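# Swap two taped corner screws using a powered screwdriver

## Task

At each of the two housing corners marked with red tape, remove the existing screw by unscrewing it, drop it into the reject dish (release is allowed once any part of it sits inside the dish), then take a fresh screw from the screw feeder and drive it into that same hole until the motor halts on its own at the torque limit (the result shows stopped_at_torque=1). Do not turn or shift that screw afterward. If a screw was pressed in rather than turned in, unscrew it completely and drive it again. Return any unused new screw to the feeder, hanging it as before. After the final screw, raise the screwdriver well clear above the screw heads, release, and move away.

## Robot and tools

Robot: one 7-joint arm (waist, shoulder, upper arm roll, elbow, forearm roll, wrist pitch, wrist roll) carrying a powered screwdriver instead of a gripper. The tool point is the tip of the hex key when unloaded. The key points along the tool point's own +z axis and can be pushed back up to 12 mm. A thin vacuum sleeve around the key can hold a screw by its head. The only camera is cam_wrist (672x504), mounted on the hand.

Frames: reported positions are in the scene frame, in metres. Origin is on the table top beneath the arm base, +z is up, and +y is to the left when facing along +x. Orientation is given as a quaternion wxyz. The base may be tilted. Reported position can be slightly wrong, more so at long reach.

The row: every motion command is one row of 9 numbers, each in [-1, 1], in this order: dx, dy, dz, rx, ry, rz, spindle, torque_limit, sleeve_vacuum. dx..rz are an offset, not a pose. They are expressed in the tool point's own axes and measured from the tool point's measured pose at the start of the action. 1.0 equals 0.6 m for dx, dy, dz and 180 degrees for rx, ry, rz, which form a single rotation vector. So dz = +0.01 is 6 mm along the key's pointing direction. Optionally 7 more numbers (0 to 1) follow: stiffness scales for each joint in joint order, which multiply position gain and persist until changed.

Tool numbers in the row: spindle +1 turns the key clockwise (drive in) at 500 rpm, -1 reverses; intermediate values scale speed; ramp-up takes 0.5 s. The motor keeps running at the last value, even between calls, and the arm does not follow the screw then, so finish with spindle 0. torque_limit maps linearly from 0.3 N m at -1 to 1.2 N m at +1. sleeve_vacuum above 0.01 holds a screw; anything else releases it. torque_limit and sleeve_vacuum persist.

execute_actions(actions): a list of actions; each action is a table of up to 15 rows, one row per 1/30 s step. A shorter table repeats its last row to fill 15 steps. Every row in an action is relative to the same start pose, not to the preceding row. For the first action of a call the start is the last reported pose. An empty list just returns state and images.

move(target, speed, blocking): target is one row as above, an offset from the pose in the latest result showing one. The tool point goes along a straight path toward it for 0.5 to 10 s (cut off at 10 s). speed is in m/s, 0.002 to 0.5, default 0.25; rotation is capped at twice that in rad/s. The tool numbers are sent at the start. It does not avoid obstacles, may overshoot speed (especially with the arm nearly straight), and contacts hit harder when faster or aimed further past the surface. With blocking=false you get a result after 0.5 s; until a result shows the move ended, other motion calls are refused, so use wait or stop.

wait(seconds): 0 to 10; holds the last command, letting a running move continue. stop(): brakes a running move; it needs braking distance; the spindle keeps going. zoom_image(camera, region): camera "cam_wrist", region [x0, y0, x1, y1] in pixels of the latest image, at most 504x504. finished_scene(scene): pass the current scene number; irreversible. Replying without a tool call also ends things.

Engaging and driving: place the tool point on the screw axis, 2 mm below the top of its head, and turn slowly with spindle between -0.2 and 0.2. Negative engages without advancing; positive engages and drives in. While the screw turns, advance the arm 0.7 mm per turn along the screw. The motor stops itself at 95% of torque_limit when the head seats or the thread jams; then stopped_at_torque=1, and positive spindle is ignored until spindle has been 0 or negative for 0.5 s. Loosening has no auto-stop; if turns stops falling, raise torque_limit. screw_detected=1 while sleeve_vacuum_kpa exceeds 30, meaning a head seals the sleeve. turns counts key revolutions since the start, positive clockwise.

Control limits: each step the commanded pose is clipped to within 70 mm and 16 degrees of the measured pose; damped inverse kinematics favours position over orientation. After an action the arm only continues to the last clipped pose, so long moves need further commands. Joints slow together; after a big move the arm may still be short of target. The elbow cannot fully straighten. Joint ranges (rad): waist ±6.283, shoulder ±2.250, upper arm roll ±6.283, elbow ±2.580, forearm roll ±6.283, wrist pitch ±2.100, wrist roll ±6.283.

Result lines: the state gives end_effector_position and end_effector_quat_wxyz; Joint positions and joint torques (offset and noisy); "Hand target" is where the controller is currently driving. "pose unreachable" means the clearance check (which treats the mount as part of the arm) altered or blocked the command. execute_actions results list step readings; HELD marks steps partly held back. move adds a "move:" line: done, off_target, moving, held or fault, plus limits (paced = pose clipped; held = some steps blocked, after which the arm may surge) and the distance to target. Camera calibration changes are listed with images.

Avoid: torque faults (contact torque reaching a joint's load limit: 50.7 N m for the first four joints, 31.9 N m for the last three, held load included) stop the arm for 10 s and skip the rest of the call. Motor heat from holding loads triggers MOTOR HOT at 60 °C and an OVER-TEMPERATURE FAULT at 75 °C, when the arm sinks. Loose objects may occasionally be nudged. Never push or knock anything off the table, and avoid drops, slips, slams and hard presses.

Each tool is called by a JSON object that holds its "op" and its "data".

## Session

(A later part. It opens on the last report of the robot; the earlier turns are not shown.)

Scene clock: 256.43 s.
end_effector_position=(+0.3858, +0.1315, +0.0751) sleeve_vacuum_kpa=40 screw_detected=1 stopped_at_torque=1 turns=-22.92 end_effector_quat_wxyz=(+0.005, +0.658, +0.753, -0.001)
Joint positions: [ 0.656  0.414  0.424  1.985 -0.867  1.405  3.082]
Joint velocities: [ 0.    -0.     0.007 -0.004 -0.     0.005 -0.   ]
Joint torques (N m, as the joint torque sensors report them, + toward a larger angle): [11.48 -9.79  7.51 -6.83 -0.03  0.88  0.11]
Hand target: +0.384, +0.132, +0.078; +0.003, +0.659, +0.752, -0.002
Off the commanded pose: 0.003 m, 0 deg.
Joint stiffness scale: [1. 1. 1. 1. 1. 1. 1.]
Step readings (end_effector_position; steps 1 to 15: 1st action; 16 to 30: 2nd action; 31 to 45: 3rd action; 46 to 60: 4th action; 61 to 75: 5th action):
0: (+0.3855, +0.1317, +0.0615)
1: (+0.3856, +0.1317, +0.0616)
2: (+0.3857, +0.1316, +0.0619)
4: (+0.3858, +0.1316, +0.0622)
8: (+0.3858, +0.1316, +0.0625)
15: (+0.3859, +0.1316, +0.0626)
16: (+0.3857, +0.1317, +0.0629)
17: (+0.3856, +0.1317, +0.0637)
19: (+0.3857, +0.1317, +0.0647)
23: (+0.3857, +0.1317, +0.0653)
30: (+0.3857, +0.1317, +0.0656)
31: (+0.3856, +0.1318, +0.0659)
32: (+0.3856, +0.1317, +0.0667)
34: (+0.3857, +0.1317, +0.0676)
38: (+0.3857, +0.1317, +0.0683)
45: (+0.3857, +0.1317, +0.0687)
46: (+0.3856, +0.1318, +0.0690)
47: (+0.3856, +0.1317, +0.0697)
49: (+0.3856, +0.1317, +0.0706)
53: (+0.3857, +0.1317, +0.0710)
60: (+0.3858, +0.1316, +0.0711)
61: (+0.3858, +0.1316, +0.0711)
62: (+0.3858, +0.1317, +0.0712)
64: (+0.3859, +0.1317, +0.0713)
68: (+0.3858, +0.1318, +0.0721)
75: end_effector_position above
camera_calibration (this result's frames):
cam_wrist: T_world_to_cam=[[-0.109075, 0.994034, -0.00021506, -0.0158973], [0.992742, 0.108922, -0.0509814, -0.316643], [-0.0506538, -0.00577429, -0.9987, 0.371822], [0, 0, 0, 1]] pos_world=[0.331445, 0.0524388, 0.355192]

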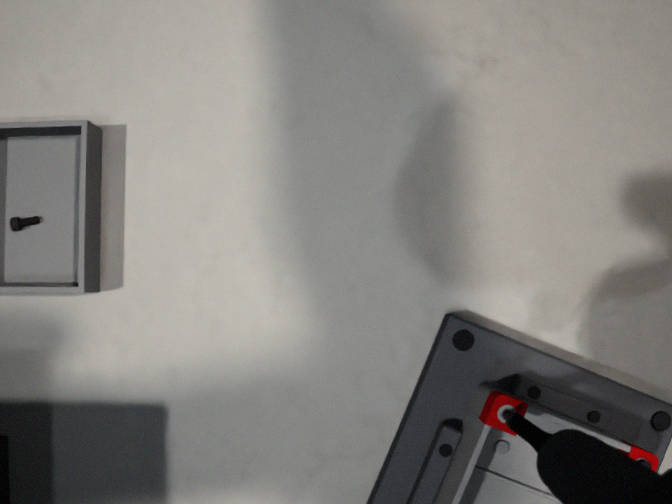

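{"op": "move", "data": {"target": [0,-0.002,-0.015,0.0015,0.0028,0,0,1,1], "speed": 0.03}}

{"op": "move", "data": {"target": [-0.372,-0.195,0.04,0,0,0,0,1,1], "speed": 0.25}}

Scene clock: 260.07 s.
end_effector_position=(+0.3873, +0.1315, +0.0822) sleeve_vacuum_kpa=40 screw_detected=1 stopped_at_torque=1 turns=-22.92 end_effector_quat_wxyz=(+0.003, +0.657, +0.754, +0.001)
Joint positions: [ 0.666  0.417  0.428  1.965 -0.861  1.429  3.082]
Joint velocities: [ 0.005  0.003  0.    -0.004  0.     0.002  0.001]
Joint torques (N m, as the joint torque sensors report them, + toward a larger angle): [11.59 -9.93  7.35 -6.37  0.04  0.93  0.16]
Hand target: +0.385, +0.131, +0.084; -0.000, +0.658, +0.753, +0.000
Off the commanded pose: 0.003 m, 0 deg.
Joint stiffness scale: [1. 1. 1. 1. 1. 1. 1.]
move: done
camera_calibration (this result's frames):
cam_wrist: T_world_to_cam=[[-0.113299, 0.993547, 0.00525494, -0.0144486], [0.992283, 0.11342, -0.0501117, -0.318218], [-0.0503844, -0.000463237, -0.99873, 0.378194], [0, 0, 0, 1]] pos_world=[0.33318, 0.0506229, 0.361843]

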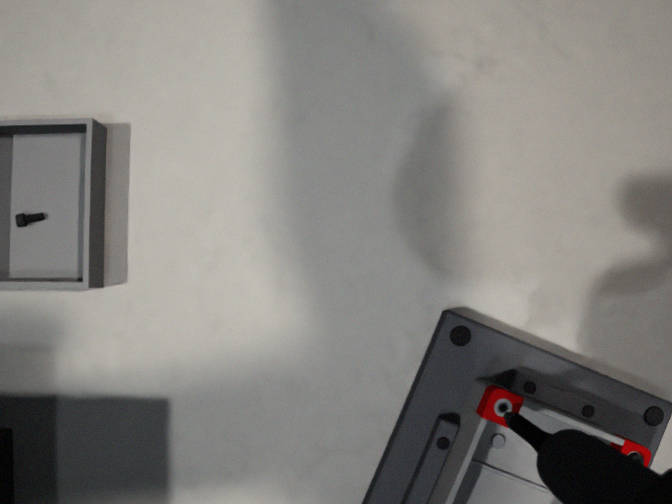

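Scene clock: 261.67 s.
end_effector_position=(+0.3000, -0.1036, +0.0586) sleeve_vacuum_kpa=40 screw_detected=1 stopped_at_torque=1 turns=-22.92 end_effector_quat_wxyz=(-0.001, +0.658, +0.753, -0.001)
Joint positions: [ 0.993  0.996  0.422  1.718 -0.897  1.386  3.521]
Joint velocities: [ 0.006  0.007 -0.005 -0.002  0.     0.     0.   ]
Joint torques (N m, as the joint torque sensors report them, + toward a larger angle): [ 14.3  -15.14   8.53  -6.22   0.39   0.93   0.05]
Hand target: +0.303, -0.107, +0.058; +0.003, +0.657, +0.754, -0.000
Off the commanded pose: 0.003 m, 1 deg.
Joint stiffness scale: [1. 1. 1. 1. 1. 1. 1.]
move: done
camera_calibration (this result's frames):
cam_wrist: T_world_to_cam=[[-0.109467, 0.99396, 0.00775024, 0.208062], [0.992191, 0.109734, -0.0592932, -0.205991], [-0.0597855, 0.00119909, -0.998211, 0.353068], [0, 0, 0, 1]] pos_world=[0.248267, -0.184624, 0.33861]

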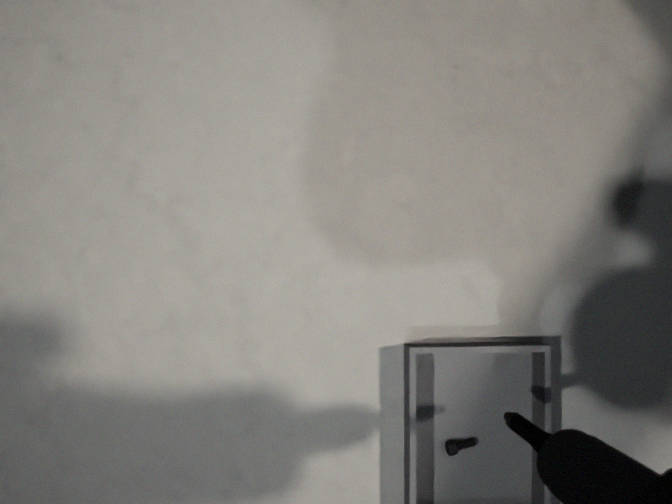

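{"op": "move", "data": {"target": [-0.004,0.002,0.067,0,0,0,0,1,1], "speed": 0.08}}

{"op": "execute_actions", "data": {"actions": [[[0,0,0,0,0,0,0,1,0],[0,0,0,0,0,0,0,1,0],[0,0,0,0,0,0,0,1,0],[0,0,0,0,0,0,0,1,0],[0,0,0,0,0,0,0,1,0],[0,0,0,0,0,0,0,1,0],[0,0,-0.005,0,0,0,0,1,0],[0,0,-0.01,0,0,0,0,1,0],[0,0,-0.015,0,0,0,0,1,0],[0,0,-0.02,0,0,0,0,1,0]]]}}

{"op": "move", "data": {"target": [-0.07,0.11,-0.262,0,0,0,0,1,0], "speed": 0.25}}

Scene clock: 267.93 s.
end_effector_position=(+0.3006, -0.1043, +0.0210) sleeve_vacuum_kpa=40 screw_detected=1 stopped_at_torque=1 turns=-22.92 end_effector_quat_wxyz=(-0.003, +0.659, +0.752, -0.000)
Joint positions: [ 0.97   1.03   0.375  1.768 -0.942  1.302  3.545]
Joint velocities: [-0.002  0.    -0.007  0.     0.    -0.006  0.001]
Joint torques (N m, as the joint torque sensors report them, + toward a larger angle): [ 14.18 -15.59   8.34  -5.49   0.46   0.84   0.08]
Hand target: +0.301, -0.106, +0.018; -0.001, +0.658, +0.753, -0.001
Off the commanded pose: 0.003 m, 0 deg.
Joint stiffness scale: [1. 1. 1. 1. 1. 1. 1.]
move: done
camera_calibration (this result's frames):
cam_wrist: T_world_to_cam=[[-0.106783, 0.994216, 0.0115011, 0.208294], [0.992363, 0.107288, -0.0608681, -0.208985], [-0.0617499, 0.00491354, -0.99808, 0.316601], [0, 0, 0, 1]] pos_world=[0.249181, -0.186223, 0.300877]

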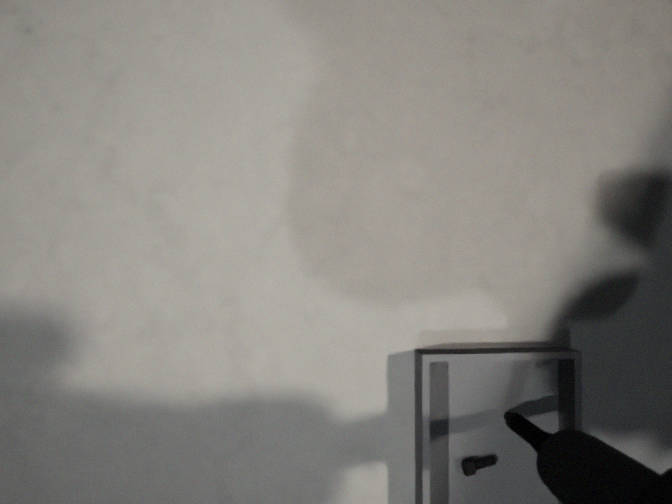

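Scene clock: 268.43 s.
end_effector_position=(+0.3014, -0.1057, +0.0296) sleeve_vacuum_kpa=0 screw_detected=0 stopped_at_torque=1 turns=-22.92 end_effector_quat_wxyz=(-0.001, +0.658, +0.753, -0.001)
Joint positions: [ 0.975  1.022  0.386  1.755 -0.933  1.32   3.541]
Joint velocities: [ 0.001 -0.009  0.02  -0.015 -0.     0.021  0.   ]
Joint torques (N m, as the joint torque sensors report them, + toward a larger angle): [ 13.95 -14.95   8.36  -5.59   0.46   1.1    0.17]
Hand target: +0.301, -0.104, +0.033; -0.003, +0.659, +0.752, -0.000
Off the commanded pose: 0.004 m, 0 deg.
Joint stiffness scale: [1. 1. 1. 1. 1. 1. 1.]
Step readings (end_effector_position):
0: (+0.3006, -0.1043, +0.0210)
1: (+0.3006, -0.1043, +0.0210)
2: (+0.3006, -0.1043, +0.0210)
4: (+0.3006, -0.1043, +0.0210)
8: (+0.3008, -0.1045, +0.0214)
15: end_effector_position above
camera_calibration (this result's frames):
cam_wrist: T_world_to_cam=[[-0.109879, 0.993911, 0.00824427, 0.210622], [0.992124, 0.110176, -0.0595869, -0.208768], [-0.0601324, 0.00163197, -0.998189, 0.324382], [0, 0, 0, 1]] pos_world=[0.249773, -0.186867, 0.309619]

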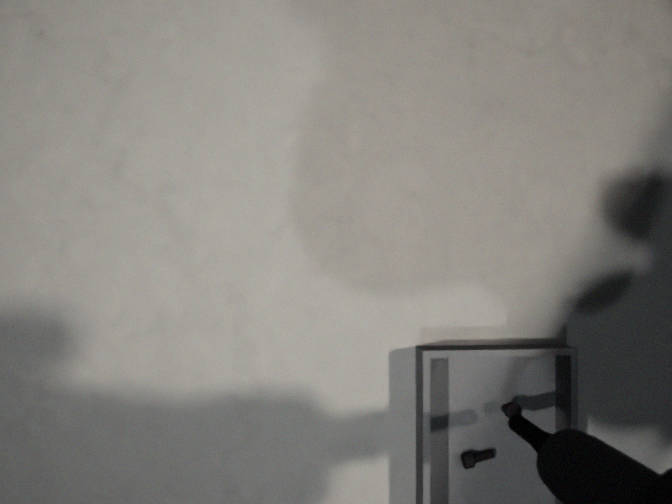

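Scene clock: 269.70 s.
end_effector_position=(+0.3747, -0.1391, +0.1847) sleeve_vacuum_kpa=0 screw_detected=0 stopped_at_torque=1 turns=-22.92 end_effector_quat_wxyz=(+0.000, +0.654, +0.756, -0.002)
Joint positions: [ 1.077  1.037  0.457  1.182 -0.859  1.749  3.226]
Joint velocities: [ 0.002  0.007  0.    -0.004 -0.001  0.002 -0.   ]
Joint torques (N m, as the joint torque sensors report them, + toward a larger angle): [ 16.14 -17.18   7.62  -6.69   0.09   0.82   0.18]
Hand target: +0.373, -0.138, +0.186; -0.002, +0.657, +0.753, -0.001
Off the commanded pose: 0.003 m, 1 deg.
Joint stiffness scale: [1. 1. 1. 1. 1. 1. 1.]
move: done
camera_calibration (this result's frames):
cam_wrist: T_world_to_cam=[[-0.119683, 0.992805, 0.00385537, 0.255002], [0.991054, 0.119701, -0.0590147, -0.266962], [-0.0590515, -0.00324218, -0.99825, 0.482604], [0, 0, 0, 1]] pos_world=[0.323592, -0.219646, 0.465022]

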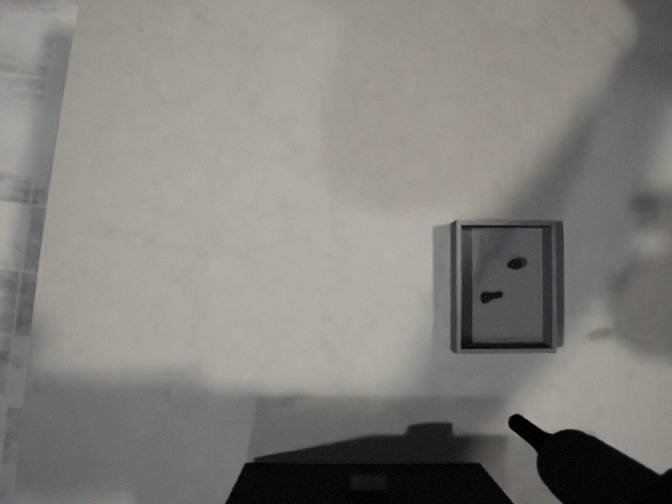

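{"op": "move", "data": {"target": [-0.0766,0.1308,0.011,-0.001,0.0008,0,0,1,0], "speed": 0.15}}

{"op": "zoom_image", "data": {"camera": "cam_wrist", "region": [460, 370, 580, 470]}}

Scene clock: 273.80 s.
end_effector_position=(+0.4581, -0.1759, +0.1773) sleeve_vacuum_kpa=0 screw_detected=0 stopped_at_torque=1 turns=-22.92 end_effector_quat_wxyz=(+0.003, +0.652, +0.758, -0.004)
Joint positions: [ 1.063  1.183  0.39   0.808 -0.935  1.819  2.971]
Joint velocities: [ 0.     0.006 -0.004 -0.004  0.    -0.    -0.001]
Joint torques (N m, as the joint torque sensors report them, + toward a larger angle): [ 19.14 -19.98   6.69  -5.98  -0.11   0.98   0.31]
Hand target: +0.459, -0.173, +0.178; +0.000, +0.654, +0.757, -0.000
Off the commanded pose: 0.003 m, 1 deg.
Joint stiffness scale: [1. 1. 1. 1. 1. 1. 1.]
move: done
camera_calibration (this result's frames):
cam_wrist: T_world_to_cam=[[-0.124141, 0.992263, -0.00157463, 0.304388], [0.990568, 0.123836, -0.0586562, -0.344733], [-0.0580074, -0.00884143, -0.998277, 0.478596], [0, 0, 0, 1]] pos_world=[0.40703, -0.255111, 0.45803]

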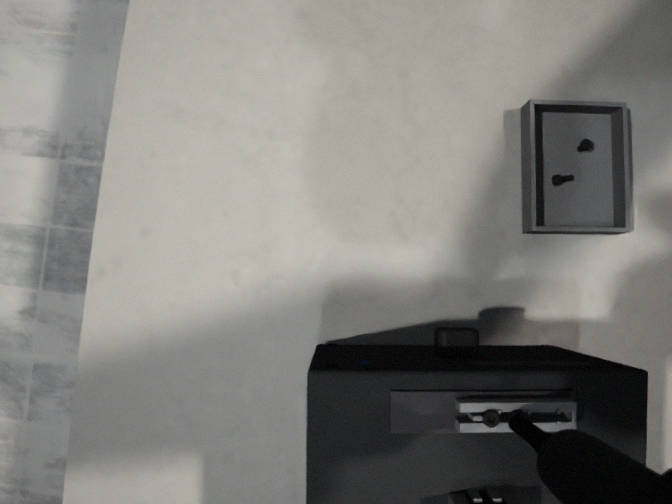

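Region (460, 370, 580, 470) of cam_wrist's 672x504 image, scaled by 4.200.

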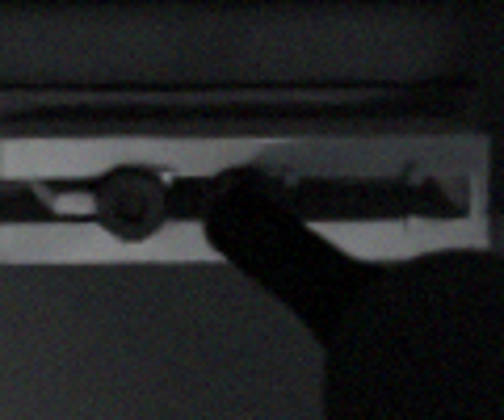

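{"op": "move", "data": {"target": [0.0034,0.0023,0.0113,-0.0007,0.0031,0,0,1,0], "speed": 0.015}}

{"op": "zoom_image", "data": {"camera": "cam_wrist", "region": [460, 370, 580, 470]}}

Scene clock: 278.33 s.
end_effector_position=(+0.4574, -0.1727, +0.1737) sleeve_vacuum_kpa=0 screw_detected=0 stopped_at_torque=1 turns=-22.92 end_effector_quat_wxyz=(-0.002, +0.654, +0.756, -0.001)
Joint positions: [ 1.06   1.184  0.388  0.817 -0.935  1.819  2.971]
Joint velocities: [-0.002  0.    -0.001  0.002  0.     0.001 -0.   ]
Joint torques (N m, as the joint torque sensors report them, + toward a larger angle): [ 18.9  -20.     6.26  -5.98  -0.16   1.09   0.17]
Hand target: +0.459, -0.174, +0.171; -0.000, +0.652, +0.758, -0.000
Off the commanded pose: 0.004 m, 0 deg.
Joint stiffness scale: [1. 1. 1. 1. 1. 1. 1.]
move: off_target
camera_calibration (this result's frames):
cam_wrist: T_world_to_cam=[[-0.119482, 0.992796, 0.00900051, 0.297262], [0.991011, 0.119807, -0.0595272, -0.345378], [-0.0601767, 0.00180716, -0.998186, 0.477727], [0, 0, 0, 1]] pos_world=[0.406539, -0.254605, 0.453626]

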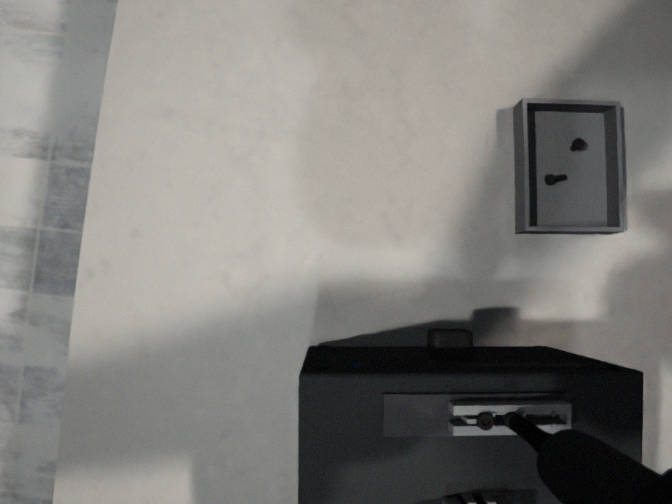

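Region (460, 370, 580, 470) of cam_wrist's 672x504 image, scaled by 4.200.

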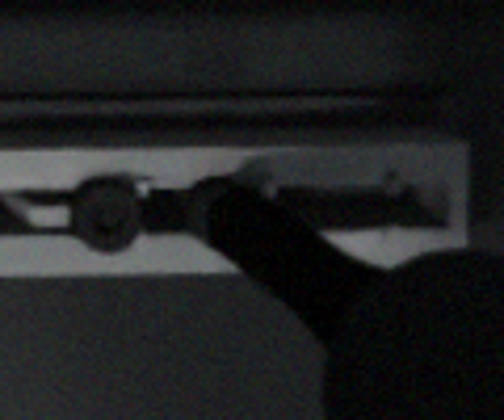

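{"op": "execute_actions", "data": {"actions": [[[-0.0025,0.0037,0.008,-0.001,-0.001,0,0,1,1]],[[-0.0025,0.0027,0.0085,-0.0005,-0.0015,0,-0.15,1,1]],[[-0.002,0.002,0.004,0,-0.001,0,-0.15,1,1],[-0.002,0.002,0.004,0,-0.001,0,-0.15,1,1],[-0.002,0.002,0.004,0,-0.001,0,-0.15,1,1],[-0.002,0.002,0.004,0,-0.001,0,-0.15,1,1],[-0.002,0.002,0.004,0,-0.001,0,-0.15,1,1],[-0.002,0.002,0.004,0,-0.001,0,-0.15,1,1],[-0.002,0.002,0.004,0,-0.001,0,-0.15,1,1],[-0.002,0.002,0.004,0,-0.001,0,-0.15,1,1],[-0.002,0.002,0.004,0,-0.001,0,0,1,1]]]}}

Scene clock: 285.63 s.
end_effector_position=(+0.4578, -0.1730, +0.1690) sleeve_vacuum_kpa=14 screw_detected=0 stopped_at_torque=1 turns=-23.85 end_effector_quat_wxyz=(-0.001, +0.658, +0.753, -0.001)
Joint positions: [ 1.054  1.181  0.388  0.838 -0.935  1.805  2.971]
Joint velocities: [-0.     0.     0.     0.     0.     0.001 -0.   ]
Joint torques (N m, as the joint torque sensors report them, + toward a larger angle): [ 17.81 -18.44   6.02  -5.29   0.15   0.82   0.18]
Hand target: +0.459, -0.174, +0.166; +0.000, +0.658, +0.753, -0.002
Off the commanded pose: 0.003 m, 0 deg.
Joint stiffness scale: [1. 1. 1. 1. 1. 1. 1.]
Step readings (end_effector_position; steps 1 to 15: 1st action; 16 to 30: 2nd action; 31 to 45: 3rd action):
0: (+0.4574, -0.1726, +0.1736)
1: (+0.4574, -0.1727, +0.1733)
2: (+0.4574, -0.1729, +0.1727)
4: (+0.4574, -0.1731, +0.1717)
8: (+0.4574, -0.1730, +0.1710)
15: (+0.4574, -0.1729, +0.1709)
16: (+0.4574, -0.1730, +0.1706)
17: (+0.4575, -0.1732, +0.1698)
19: (+0.4574, -0.1732, +0.1688)
23: (+0.4574, -0.1729, +0.1687)
30: (+0.4577, -0.1730, +0.1688)
31: (+0.4577, -0.1730, +0.1689)
32: (+0.4577, -0.1730, +0.1689)
34: (+0.4578, -0.1730, +0.1689)
38: (+0.4578, -0.1730, +0.1689)
45: end_effector_position above
camera_calibration (this result's frames):
cam_wrist: T_world_to_cam=[[-0.109676, 0.993937, 0.00774537, 0.293548], [0.992233, 0.109942, -0.0581875, -0.348509], [-0.0586863, 0.00130342, -0.998276, 0.472296], [0, 0, 0, 1]] pos_world=[0.405715, -0.254068, 0.448929]

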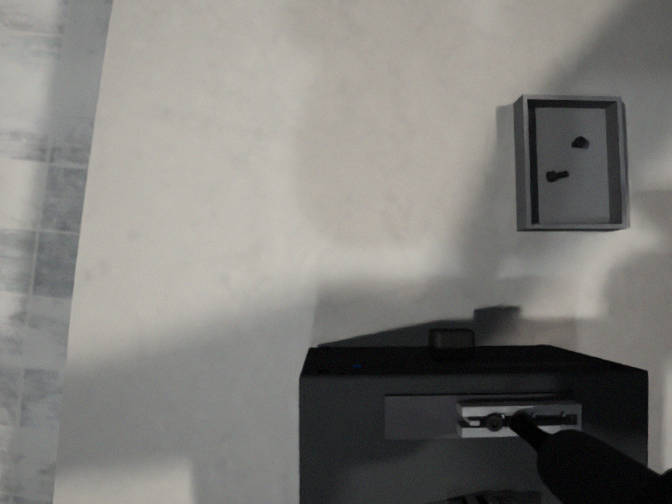

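{"op": "zoom_image", "data": {"camera": "cam_wrist", "region": [460, 370, 580, 470]}}

Region (460, 370, 580, 470) of cam_wrist's 672x504 image, scaled by 4.200.

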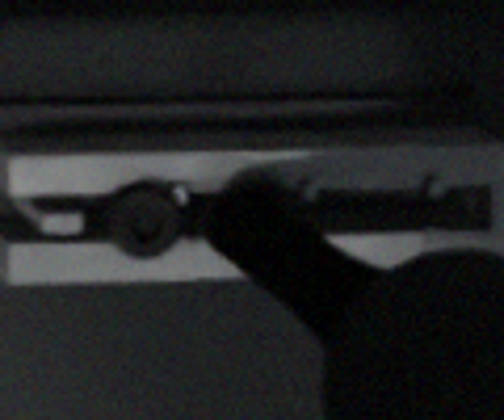

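{"op": "execute_actions", "data": {"actions": [[[0.004,-0.001,-0.009,0,0,0,0,1,0]]]}}

{"op": "zoom_image", "data": {"camera": "cam_wrist", "region": [460, 370, 580, 470]}}

Scene clock: 289.43 s.
end_effector_position=(+0.4583, -0.1722, +0.1714) sleeve_vacuum_kpa=0 screw_detected=0 stopped_at_torque=1 turns=-23.85 end_effector_quat_wxyz=(+0.001, +0.657, +0.754, -0.001)
Joint positions: [ 1.056  1.177  0.388  0.837 -0.935  1.807  2.971]
Joint velocities: [ 0.001 -0.    -0.     0.     0.     0.001  0.   ]
Joint torques (N m, as the joint torque sensors report them, + toward a larger angle): [ 18.95 -19.97   6.46  -5.84   0.     1.02   0.09]
Hand target: +0.457, -0.171, +0.174; -0.001, +0.658, +0.753, -0.001
Off the commanded pose: 0.004 m, 0 deg.
Joint stiffness scale: [1. 1. 1. 1. 1. 1. 1.]
Step readings (end_effector_position):
0: (+0.4578, -0.1730, +0.1690)
1: (+0.4578, -0.1729, +0.1692)
2: (+0.4579, -0.1728, +0.1697)
4: (+0.4581, -0.1724, +0.1707)
8: (+0.4583, -0.1722, +0.1712)
15: end_effector_position above
camera_calibration (this result's frames):
cam_wrist: T_world_to_cam=[[-0.111455, 0.993753, 0.00569941, 0.294015], [0.992158, 0.111599, -0.0562943, -0.348974], [-0.0565787, -0.000619564, -0.998398, 0.473503], [0, 0, 0, 1]] pos_world=[0.405797, -0.25294, 0.451423]

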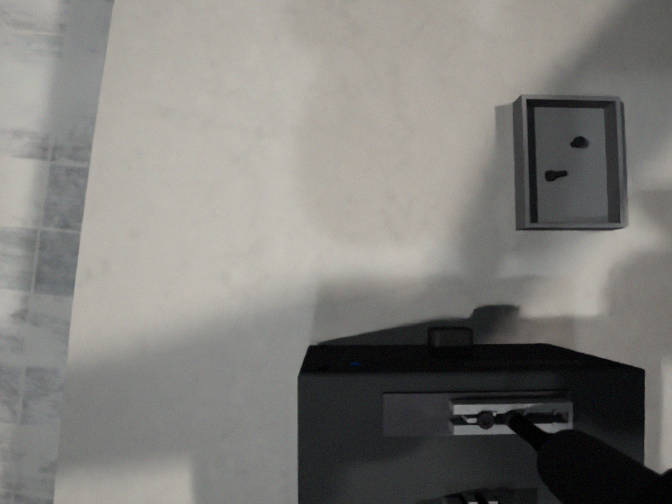

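Region (460, 370, 580, 470) of cam_wrist's 672x504 image, scaled by 4.200.

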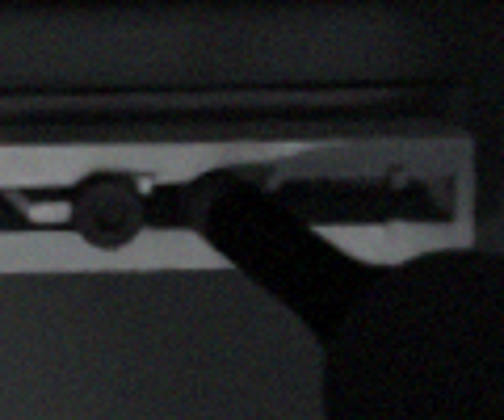

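{"op": "execute_actions", "data": {"actions": [[[-0.003,0.0008,0.0095,0,0,0,0,1,1],[-0.003,0.0008,0.0095,0,0,0,0,1,1],[-0.003,0.0008,0.0095,0,0,0,0,1,1],[-0.003,0.0008,0.0095,0,0,0,0,1,1],[-0.003,0.0008,0.0095,0,0,0,0,1,1],[-0.003,0.0008,0.0095,0,0,0,0,1,1],[-0.003,0.0008,0.0095,0,0,0,-0.08,1,1],[-0.003,0.0008,0.0095,0,0,0,-0.08,1,1],[-0.003,0.0008,0.0095,0,0,0,-0.08,1,1],[-0.003,0.0008,0.0095,0,0,0,-0.08,1,1],[-0.003,0.0008,0.0095,0,0,0,-0.08,1,1],[-0.003,0.0008,0.0095,0,0,0,-0.08,1,1],[-0.003,0.0008,0.0095,0,0,0,-0.08,1,1],[-0.003,0.0008,0.0095,0,0,0,-0.08,1,1],[-0.003,0.0008,0.0095,0,0,0,0,1,1]]]}}

{"op": "zoom_image", "data": {"camera": "cam_wrist", "region": [460, 370, 580, 470]}}

Scene clock: 298.33 s.
end_effector_position=(+0.4580, -0.1723, +0.1687) sleeve_vacuum_kpa=39 screw_detected=1 stopped_at_torque=1 turns=-24.02 end_effector_quat_wxyz=(-0.001, +0.658, +0.753, -0.001)
Joint positions: [ 1.053  1.179  0.388  0.842 -0.935  1.804  2.971]
Joint velocities: [ 0.001 -0.    -0.001 -0.    -0.001  0.    -0.   ]
Joint torques (N m, as the joint torque sensors report them, + toward a larger angle): [ 19.09 -19.99   6.5   -5.77  -0.07   0.96   0.14]
Hand target: +0.459, -0.174, +0.166; +0.001, +0.657, +0.754, -0.001
Off the commanded pose: 0.004 m, 0 deg.
Joint stiffness scale: [1. 1. 1. 1. 1. 1. 1.]
Step readings (end_effector_position):
0: (+0.4583, -0.1723, +0.1714)
1: (+0.4583, -0.1723, +0.1713)
2: (+0.4583, -0.1723, +0.1709)
4: (+0.4581, -0.1725, +0.1697)
8: (+0.4580, -0.1724, +0.1689)
15: end_effector_position above
camera_calibration (this result's frames):
cam_wrist: T_world_to_cam=[[-0.108295, 0.994088, 0.00781299, 0.292322], [0.992415, 0.108566, -0.0576729, -0.349172], [-0.0581801, 0.00150807, -0.998305, 0.471836], [0, 0, 0, 1]] pos_world=[0.405632, -0.253397, 0.448615]

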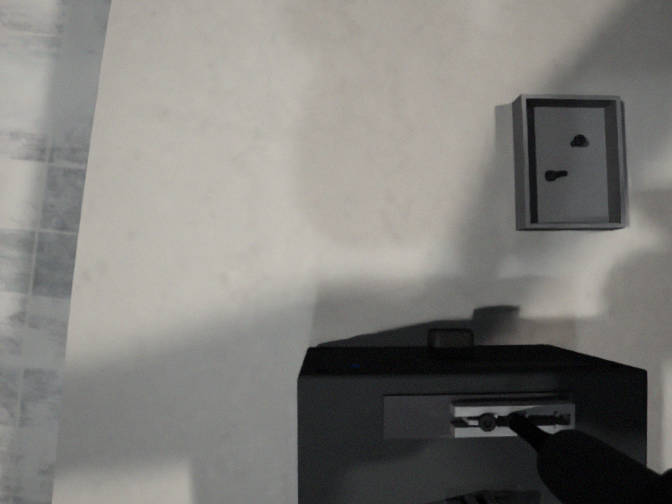

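Region (460, 370, 580, 470) of cam_wrist's 672x504 image, scaled by 4.200.

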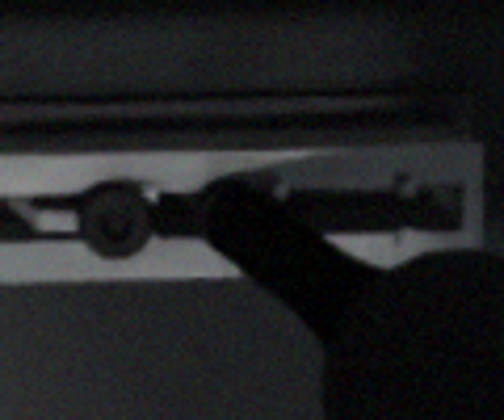

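{"op": "move", "data": {"target": [0.001,-0.002,-0.048,0,0,0,0,1,1], "speed": 0.03}}

Scene clock: 301.07 s.
end_effector_position=(+0.4579, -0.1733, +0.1959) sleeve_vacuum_kpa=40 screw_detected=1 stopped_at_torque=1 turns=-24.02 end_effector_quat_wxyz=(+0.002, +0.656, +0.755, -0.002)
Joint positions: [ 1.09   1.189  0.388  0.745 -0.935  1.867  2.935]
Joint velocities: [ 0.006  0.003  0.001 -0.005 -0.     0.001 -0.001]
Joint torques (N m, as the joint torque sensors report them, + toward a larger angle): [ 18.51 -19.92   5.76  -5.68  -0.13   0.84  -0.1 ]
Hand target: +0.457, -0.172, +0.197; -0.001, +0.658, +0.753, -0.001
Off the commanded pose: 0.002 m, 1 deg.
Joint stiffness scale: [1. 1. 1. 1. 1. 1. 1.]
move: done
camera_calibration (this result's frames):
cam_wrist: T_world_to_cam=[[-0.115595, 0.993294, 0.0021912, 0.297384], [0.991632, 0.115528, -0.0576103, -0.34589], [-0.0574772, -0.00448659, -0.998337, 0.497655], [0, 0, 0, 1]] pos_world=[0.405975, -0.253197, 0.476249]

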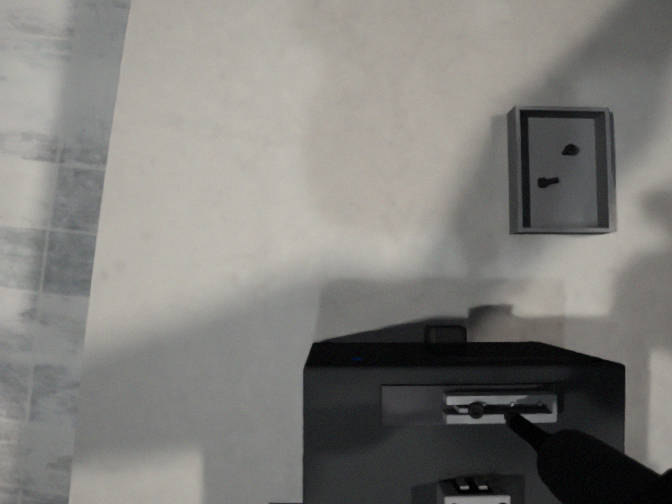

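{"op": "move", "data": {"target": [0.520,-0.0482,0.1755,0,0.0018,0,0,1,1], "speed": 0.25}}

Scene clock: 306.33 s.
end_effector_position=(+0.3883, +0.1332, +0.0905) sleeve_vacuum_kpa=40 screw_detected=1 stopped_at_torque=1 turns=-24.02 end_effector_quat_wxyz=(+0.000, +0.654, +0.756, +0.006)
Joint positions: [ 0.681  0.421  0.43   1.944 -0.855  1.459  3.086]
Joint velocities: [-0.01  -0.006  0.008  0.     0.     0.     0.   ]
Joint torques (N m, as the joint torque sensors report them, + toward a larger angle): [11.25 -9.98  7.68 -6.7  -0.1   1.05  0.19]
Hand target: +0.385, +0.131, +0.089; +0.000, +0.656, +0.755, +0.001
Off the commanded pose: 0.004 m, 1 deg.
Joint stiffness scale: [1. 1. 1. 1. 1. 1. 1.]
move: off_target
camera_calibration (this result's frames):
cam_wrist: T_world_to_cam=[[-0.119835, 0.992669, 0.0157288, -0.0144244], [0.991602, 0.120452, -0.047077, -0.319951], [-0.0486264, 0.0099553, -0.998767, 0.384529], [0, 0, 0, 1]] pos_world=[0.334234, 0.0490293, 0.369219]

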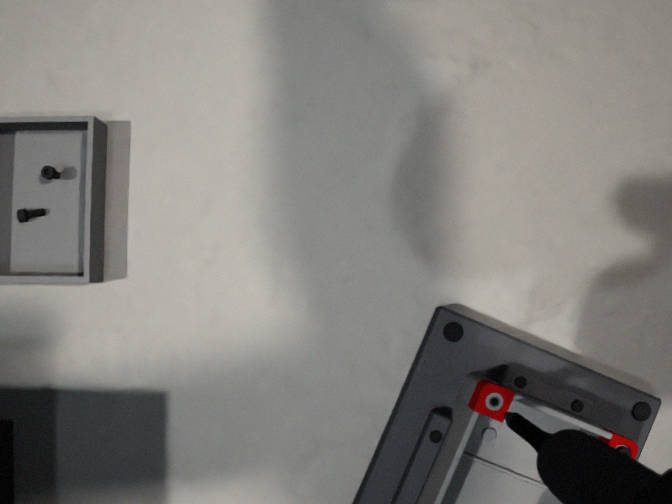

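{"op": "move", "data": {"target": [-0.0033,-0.0019,0.0275,0.0029,-0.0025,0,0,1,1], "speed": 0.03}}

{"op": "zoom_image", "data": {"camera": "cam_wrist", "region": [460, 370, 580, 470]}}

Scene clock: 309.83 s.
end_effector_position=(+0.3853, +0.1318, +0.0766) sleeve_vacuum_kpa=40 screw_detected=1 stopped_at_torque=1 turns=-24.02 end_effector_quat_wxyz=(-0.002, +0.654, +0.756, -0.001)
Joint positions: [ 0.659  0.424  0.419  1.968 -0.862  1.419  3.086]
Joint velocities: [-0.003  0.001  0.     0.001 -0.    -0.001 -0.002]
Joint torques (N m, as the joint torque sensors report them, + toward a larger angle): [ 11.75 -10.15   7.62  -6.34   0.02   0.93   0.03]
Hand target: +0.388, +0.131, +0.074; +0.000, +0.654, +0.756, -0.000
Off the commanded pose: 0.003 m, 0 deg.
Joint stiffness scale: [1. 1. 1. 1. 1. 1. 1.]
move: done
camera_calibration (this result's frames):
cam_wrist: T_world_to_cam=[[-0.120088, 0.99272, 0.00924467, -0.0125266], [0.99092, 0.120427, -0.0597828, -0.316227], [-0.0604609, 0.00198152, -0.998169, 0.376056], [0, 0, 0, 1]] pos_world=[0.334589, 0.0497727, 0.356578]

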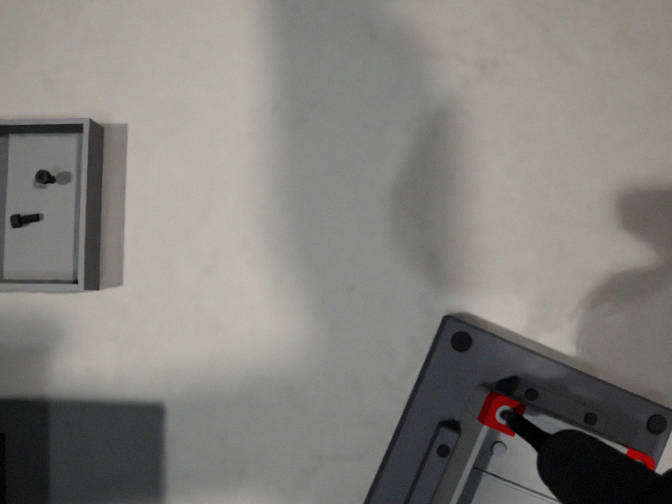

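Region (460, 370, 580, 470) of cam_wrist's 672x504 image, scaled by 4.200.

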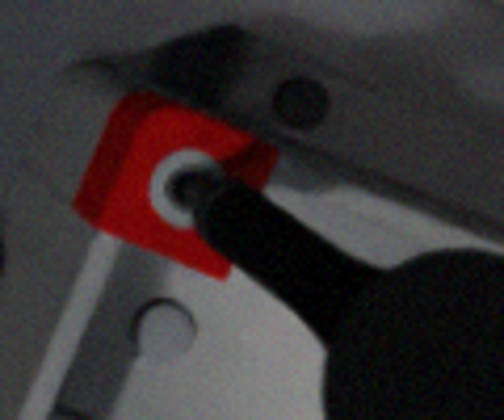

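{"op": "execute_actions", "data": {"actions": [[[-0.0015,0.004,0.0092,-0.0013,-0.0005,0,0,0.5,1]],[[-0.0015,0.0033,0.0092,-0.0013,-0.0005,0,0,0.5,1]],[[-0.0015,0.003,0.0065,-0.0013,-0.0005,0,0.3,0.5,1]],[[-0.0015,0.003,0.0088,-0.0013,-0.0005,0,0.8,0.5,1]],[[-0.0015,0.003,0.0088,-0.001,-0.0005,0,0.8,0.5,1]],[[-0.0015,0.003,0.0088,-0.001,-0.0005,0,0.8,0.5,1]],[[-0.0015,0.003,0.0075,-0.001,-0.0005,0,0.8,0.5,1]],[[-0.0015,0.003,0.004,-0.001,0,0,0.8,0.5,1],[-0.0015,0.003,0.004,-0.001,0,0,0.8,0.5,1],[-0.0015,0.003,0.004,-0.001,0,0,0.8,0.5,1],[-0.0015,0.003,0.004,-0.001,0,0,0.8,0.5,1],[-0.0015,0.003,0.004,-0.001,0,0,0.8,0.5,1],[-0.0015,0.003,0.004,-0.001,0,0,0.8,0.5,1],[-0.0015,0.003,0.004,-0.001,0,0,0.8,0.5,1],[-0.0015,0.003,0.004,-0.001,0,0,0.8,0.5,1],[-0.0015,0.003,0.004,-0.001,0,0,0.8,0.5,1],[-0.0015,0.003,0.004,-0.001,0,0,0.8,0.5,1],[-0.0015,0.003,0.004,-0.001,0,0,0.8,0.5,1],[-0.0015,0.003,0.004,-0.001,0,0,0.8,0.5,1],[-0.0015,0.003,0.004,-0.001,0,0,0,0.5,1]]]}}

Scene clock: 320.23 s.
end_effector_position=(+0.3857, +0.1317, +0.0679) sleeve_vacuum_kpa=40 screw_detected=1 stopped_at_torque=0 turns=-20.04 end_effector_quat_wxyz=(-0.001, +0.657, +0.754, -0.000)
Joint positions: [ 0.653  0.429  0.409  1.987 -0.875  1.395  3.086]
Joint velocities: [ 0.     0.001 -0.002  0.    -0.    -0.003  0.   ]
Joint torques (N m, as the joint torque sensors report them, + toward a larger angle): [10.84 -9.55  6.92 -5.92 -0.19  0.6   0.03]
Hand target: +0.388, +0.131, +0.065; +0.000, +0.656, +0.754, +0.000
Off the commanded pose: 0.004 m, 0 deg.
Joint stiffness scale: [1. 1. 1. 1. 1. 1. 1.]
Step readings (end_effector_position; steps 1 to 15: 1st action; 16 to 30: 2nd action; 31 to 45: 3rd action; 46 to 60: 4th action):
0: (+0.3853, +0.1318, +0.0765)
1: (+0.3854, +0.1317, +0.0762)
2: (+0.3858, +0.1316, +0.0755)
4: (+0.3860, +0.1316, +0.0744)
8: (+0.3858, +0.1318, +0.0737)
15: (+0.3857, +0.1319, +0.0735)
16: (+0.3859, +0.1318, +0.0732)
17: (+0.3861, +0.1316, +0.0725)
19: (+0.3862, +0.1317, +0.0713)
23: (+0.3858, +0.1317, +0.0708)
30: (+0.3858, +0.1317, +0.0708)
31: (+0.3858, +0.1316, +0.0707)
32: (+0.3857, +0.1315, +0.0705)
34: (+0.3857, +0.1316, +0.0702)
38: (+0.3857, +0.1317, +0.0701)
45: (+0.3857, +0.1317, +0.0700)
46: (+0.3858, +0.1316, +0.0698)
47: (+0.3857, +0.1316, +0.0692)
49: (+0.3857, +0.1317, +0.0685)
53: (+0.3857, +0.1317, +0.0681)
60: end_effector_position above
camera_calibration (this result's frames):
cam_wrist: T_world_to_cam=[[-0.111084, 0.993768, 0.00929491, -0.0159398], [0.992057, 0.111438, -0.0583461, -0.316446], [-0.0590183, 0.00273979, -0.998253, 0.366698], [0, 0, 0, 1]] pos_world=[0.333804, 0.0501, 0.347742]

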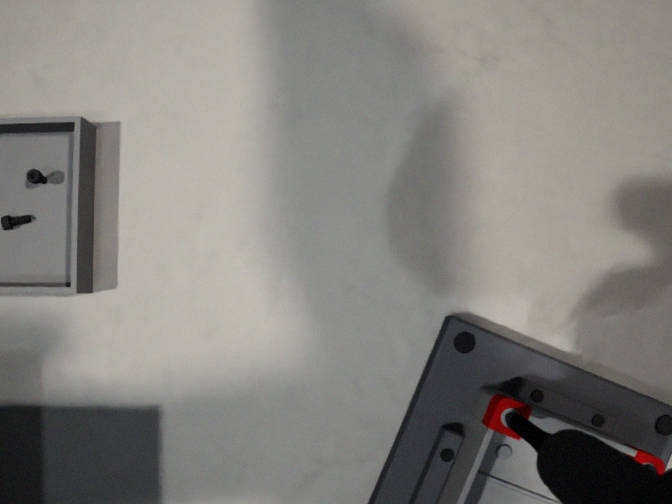

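{"op": "execute_actions", "data": {"actions": [[[-0.0015,0.003,0.004,-0.001,0,0,0,0.5,1]]]}}

Scene clock: 322.37 s.
end_effector_position=(+0.3855, +0.1316, +0.0670) sleeve_vacuum_kpa=14 screw_detected=0 stopped_at_torque=0 turns=-9.15 end_effector_quat_wxyz=(-0.002, +0.658, +0.753, -0.000)
Joint positions: [ 0.652  0.431  0.408  1.987 -0.876  1.393  3.086]
Joint velocities: [-0.     0.    -0.001  0.     0.    -0.    -0.001]
Joint torques (N m, as the joint torque sensors report them, + toward a larger angle): [11.49 -9.84  7.53 -6.32  0.24  0.8   0.19]
Hand target: +0.388, +0.131, +0.065; -0.000, +0.657, +0.754, +0.001
Off the commanded pose: 0.003 m, 0 deg.
Joint stiffness scale: [1. 1. 1. 1. 1. 1. 1.]
Step readings (end_effector_position):
0: (+0.3856, +0.1317, +0.0672)
1: (+0.3856, +0.1317, +0.0671)
2: (+0.3856, +0.1317, +0.0671)
4: (+0.3855, +0.1316, +0.0670)
8: (+0.3855, +0.1316, +0.0670)
15: end_effector_position above
camera_calibration (this result's frames):
cam_wrist: T_world_to_cam=[[-0.110131, 0.993866, 0.0100761, -0.0162462], [0.992092, 0.110538, -0.0594498, -0.316091], [-0.0601989, 0.00344916, -0.99818, 0.36613], [0, 0, 0, 1]] pos_world=[0.333843, 0.0498237, 0.346836]

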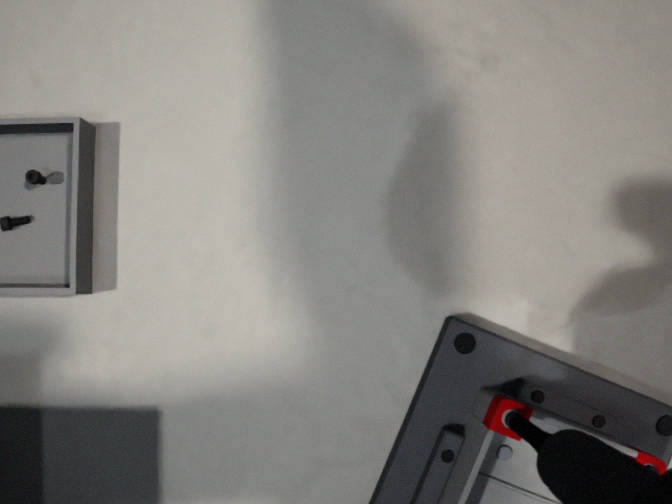

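{"op": "execute_actions", "data": {"actions": [[[-0.001,0.0033,0.0095,-0.001,-0.0008,0,0.15,0.5,1],[-0.001,0.0033,0.0095,-0.001,-0.0008,0,0.15,0.5,1],[-0.001,0.0033,0.0095,-0.001,-0.0008,0,0.15,0.5,1],[-0.001,0.0033,0.0095,-0.001,-0.0008,0,0.15,0.5,1],[-0.001,0.0033,0.0095,-0.001,-0.0008,0,0.15,0.5,1],[-0.001,0.0033,0.0095,-0.001,-0.0008,0,0.15,0.5,1],[-0.001,0.0033,0.0095,-0.001,-0.0008,0,0.15,0.5,1],[-0.001,0.0033,0.0095,-0.001,-0.0008,0,0.15,0.5,1],[-0.001,0.0033,0.0095,-0.001,-0.0008,0,0.15,0.5,1],[-0.001,0.0033,0.0095,-0.001,-0.0008,0,0.15,0.5,1],[-0.001,0.0033,0.0095,-0.001,-0.0008,0,0.15,0.5,1],[-0.001,0.0033,0.0095,-0.001,-0.0008,0,0.15,0.5,1],[-0.001,0.0033,0.0095,-0.001,-0.0008,0,0.15,0.5,1],[-0.001,0.0033,0.0095,-0.001,-0.0008,0,0.15,0.5,1],[-0.001,0.0033,0.0095,-0.001,-0.0008,0,0,0.5,1]]]}}

Scene clock: 329.97 s.
end_effector_position=(+0.3856, +0.1317, +0.0644) sleeve_vacuum_kpa=40 screw_detected=1 stopped_at_torque=0 turns=-8.60 end_effector_quat_wxyz=(-0.002, +0.658, +0.753, -0.001)
Joint positions: [ 0.648  0.431  0.406  1.993 -0.88   1.386  3.086]
Joint velocities: [-0.002 -0.    -0.     0.    -0.    -0.     0.   ]
Joint torques (N m, as the joint torque sensors report them, + toward a larger angle): [10.9  -9.65  6.82 -5.63 -0.09  0.69  0.12]
Hand target: +0.387, +0.131, +0.061; -0.000, +0.658, +0.753, -0.000
Off the commanded pose: 0.004 m, 0 deg.
Joint stiffness scale: [1. 1. 1. 1. 1. 1. 1.]
Step readings (end_effector_position):
0: (+0.3855, +0.1316, +0.0670)
1: (+0.3856, +0.1316, +0.0667)
2: (+0.3857, +0.1316, +0.0659)
4: (+0.3856, +0.1317, +0.0649)
8: (+0.3856, +0.1317, +0.0645)
15: end_effector_position above
camera_calibration (this result's frames):
cam_wrist: T_world_to_cam=[[-0.108887, 0.994011, 0.00921215, -0.0167955], [0.992247, 0.109243, -0.0592629, -0.316314], [-0.0599144, 0.00268778, -0.9982, 0.363601], [0, 0, 0, 1]] pos_world=[0.333818, 0.0502727, 0.344356]

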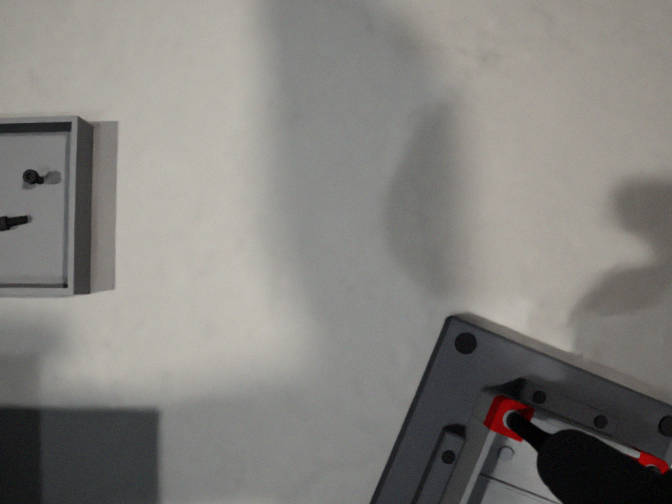

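{"op": "execute_actions", "data": {"actions": [[[-0.001,0.003,0.0085,-0.001,-0.0005,0,0.6,0.5,1]],[[-0.001,0.003,0.0075,-0.001,-0.0005,0,0.6,0.5,1]],[[-0.001,0.003,0.004,-0.001,0,0,0.6,0.5,1],[-0.001,0.003,0.004,-0.001,0,0,0.6,0.5,1],[-0.001,0.003,0.004,-0.001,0,0,0.6,0.5,1],[-0.001,0.003,0.004,-0.001,0,0,0.6,0.5,1],[-0.001,0.003,0.004,-0.001,0,0,0.6,0.5,1],[-0.001,0.003,0.004,-0.001,0,0,0.6,0.5,1],[-0.001,0.003,0.004,-0.001,0,0,0.6,0.5,1],[-0.001,0.003,0.004,-0.001,0,0,0.6,0.5,1],[-0.001,0.003,0.004,-0.001,0,0,0.6,0.5,1],[-0.001,0.003,0.004,-0.001,0,0,0.6,0.5,1],[-0.001,0.003,0.004,-0.001,0,0,0.6,0.5,1],[-0.001,0.003,0.004,-0.001,0,0,0.6,0.5,1],[-0.001,0.003,0.004,-0.001,0,0,0.6,0.5,1],[-0.001,0.003,0.004,-0.001,0,0,0.6,0.5,1],[-0.001,0.003,0.004,-0.001,0,0,0,0.5,1]]]}}

Scene clock: 337.30 s.
end_effector_position=(+0.3855, +0.1317, +0.0613) sleeve_vacuum_kpa=40 screw_detected=1 stopped_at_torque=1 turns=-3.65 end_effector_quat_wxyz=(-0.001, +0.659, +0.752, -0.001)
Joint positions: [ 0.645  0.433  0.403  2.    -0.885  1.377  3.087]
Joint velocities: [-0.    -0.001 -0.001  0.    -0.    -0.001 -0.001]
Joint torques (N m, as the joint torque sensors report them, + toward a larger angle): [10.74 -9.44  6.97 -5.75  0.21  0.59  0.08]
Hand target: +0.387, +0.131, +0.059; -0.000, +0.659, +0.752, +0.000
Off the commanded pose: 0.003 m, 0 deg.
Joint stiffness scale: [1. 1. 1. 1. 1. 1. 1.]
Step readings (end_effector_position; steps 1 to 15: 1st action; 16 to 30: 2nd action; 31 to 45: 3rd action):
0: (+0.3856, +0.1317, +0.0644)
1: (+0.3857, +0.1317, +0.0642)
2: (+0.3857, +0.1317, +0.0637)
4: (+0.3856, +0.1317, +0.0631)
8: (+0.3856, +0.1317, +0.0628)
15: (+0.3856, +0.1317, +0.0627)
16: (+0.3857, +0.1317, +0.0625)
17: (+0.3856, +0.1317, +0.0622)
19: (+0.3856, +0.1317, +0.0618)
23: (+0.3856, +0.1317, +0.0616)
30: (+0.3856, +0.1317, +0.0614)
31: (+0.3856, +0.1317, +0.0614)
32: (+0.3856, +0.1317, +0.0614)
34: (+0.3855, +0.1317, +0.0614)
38: (+0.3855, +0.1317, +0.0613)
45: end_effector_position above
camera_calibration (this result's frames):
cam_wrist: T_world_to_cam=[[-0.106073, 0.994321, 0.00866548, -0.0178514], [0.992566, 0.106401, -0.0590899, -0.316151], [-0.0596763, 0.00233319, -0.998215, 0.360436], [0, 0, 0, 1]] pos_world=[0.333416, 0.0505478, 0.341266]

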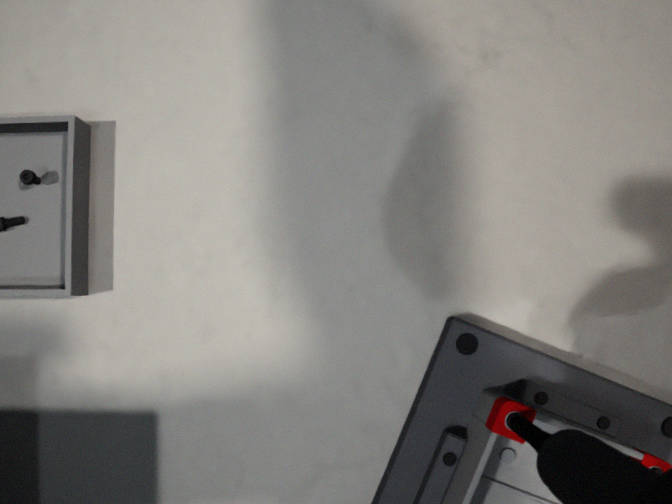

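{"op": "move", "data": {"target": [0,-0.002,-0.015,0,0,0,0,0.5,0], "speed": 0.02}}

{"op": "move", "data": {"target": [0,0,-0.25,0,0,0,0,0.5,0], "speed": 0.25}}

Scene clock: 340.17 s.
end_effector_position=(+0.3863, +0.1309, +0.0678) sleeve_vacuum_kpa=0 screw_detected=0 stopped_at_torque=1 turns=-3.65 end_effector_quat_wxyz=(+0.001, +0.659, +0.753, +0.000)
Joint positions: [ 0.653  0.429  0.411  1.989 -0.878  1.392  3.087]
Joint velocities: [-0.    -0.001  0.003 -0.001  0.     0.003 -0.   ]
Joint torques (N m, as the joint torque sensors report them, + toward a larger angle): [ 11.59 -10.23   7.31  -6.39   0.09   1.16   0.18]
Hand target: +0.384, +0.132, +0.070; -0.001, +0.659, +0.752, -0.001
Off the commanded pose: 0.003 m, 0 deg.
Joint stiffness scale: [1. 1. 1. 1. 1. 1. 1.]
move: done
camera_calibration (this result's frames):
cam_wrist: T_world_to_cam=[[-0.108175, 0.994108, 0.00693526, -0.0160763], [0.992569, 0.108394, -0.0553027, -0.31697], [-0.0557286, 0.000901342, -0.998446, 0.365619], [0, 0, 0, 1]] pos_world=[0.333251, 0.0500095, 0.347633]

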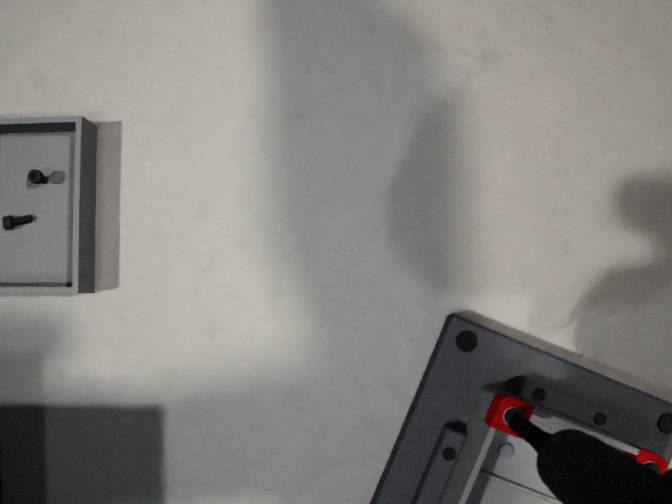

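Scene clock: 341.30 s.
end_effector_position=(+0.3888, +0.1309, +0.2159) sleeve_vacuum_kpa=0 screw_detected=0 stopped_at_torque=1 turns=-3.65 end_effector_quat_wxyz=(+0.003, +0.655, +0.756, +0.001)
Joint positions: [ 0.817  0.415  0.533  1.633 -0.752  1.8    3.024]
Joint velocities: [ 0.002  0.006  0.001 -0.002 -0.     0.001  0.001]
Joint torques (N m, as the joint torque sensors report them, + toward a larger angle): [11.42 -8.77  6.97 -7.38 -0.09  1.04  0.16]
Hand target: +0.386, +0.131, +0.218; +0.000, +0.658, +0.753, -0.000
Off the commanded pose: 0.003 m, 1 deg.
Joint stiffness scale: [1. 1. 1. 1. 1. 1. 1.]
move: done
camera_calibration (this result's frames):
cam_wrist: T_world_to_cam=[[-0.118173, 0.992986, 0.00382556, -0.0121133], [0.991694, 0.118215, -0.0506794, -0.313266], [-0.0507761, -0.00219516, -0.998708, 0.512173], [0, 0, 0, 1]] pos_world=[0.335239, 0.0501853, 0.495681]

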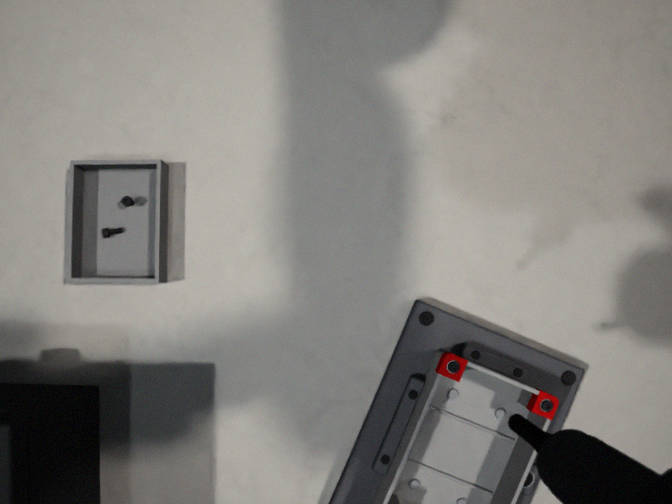

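{"op": "finished_scene", "data": {"scene": 1}}

The scene is finished: the task was done.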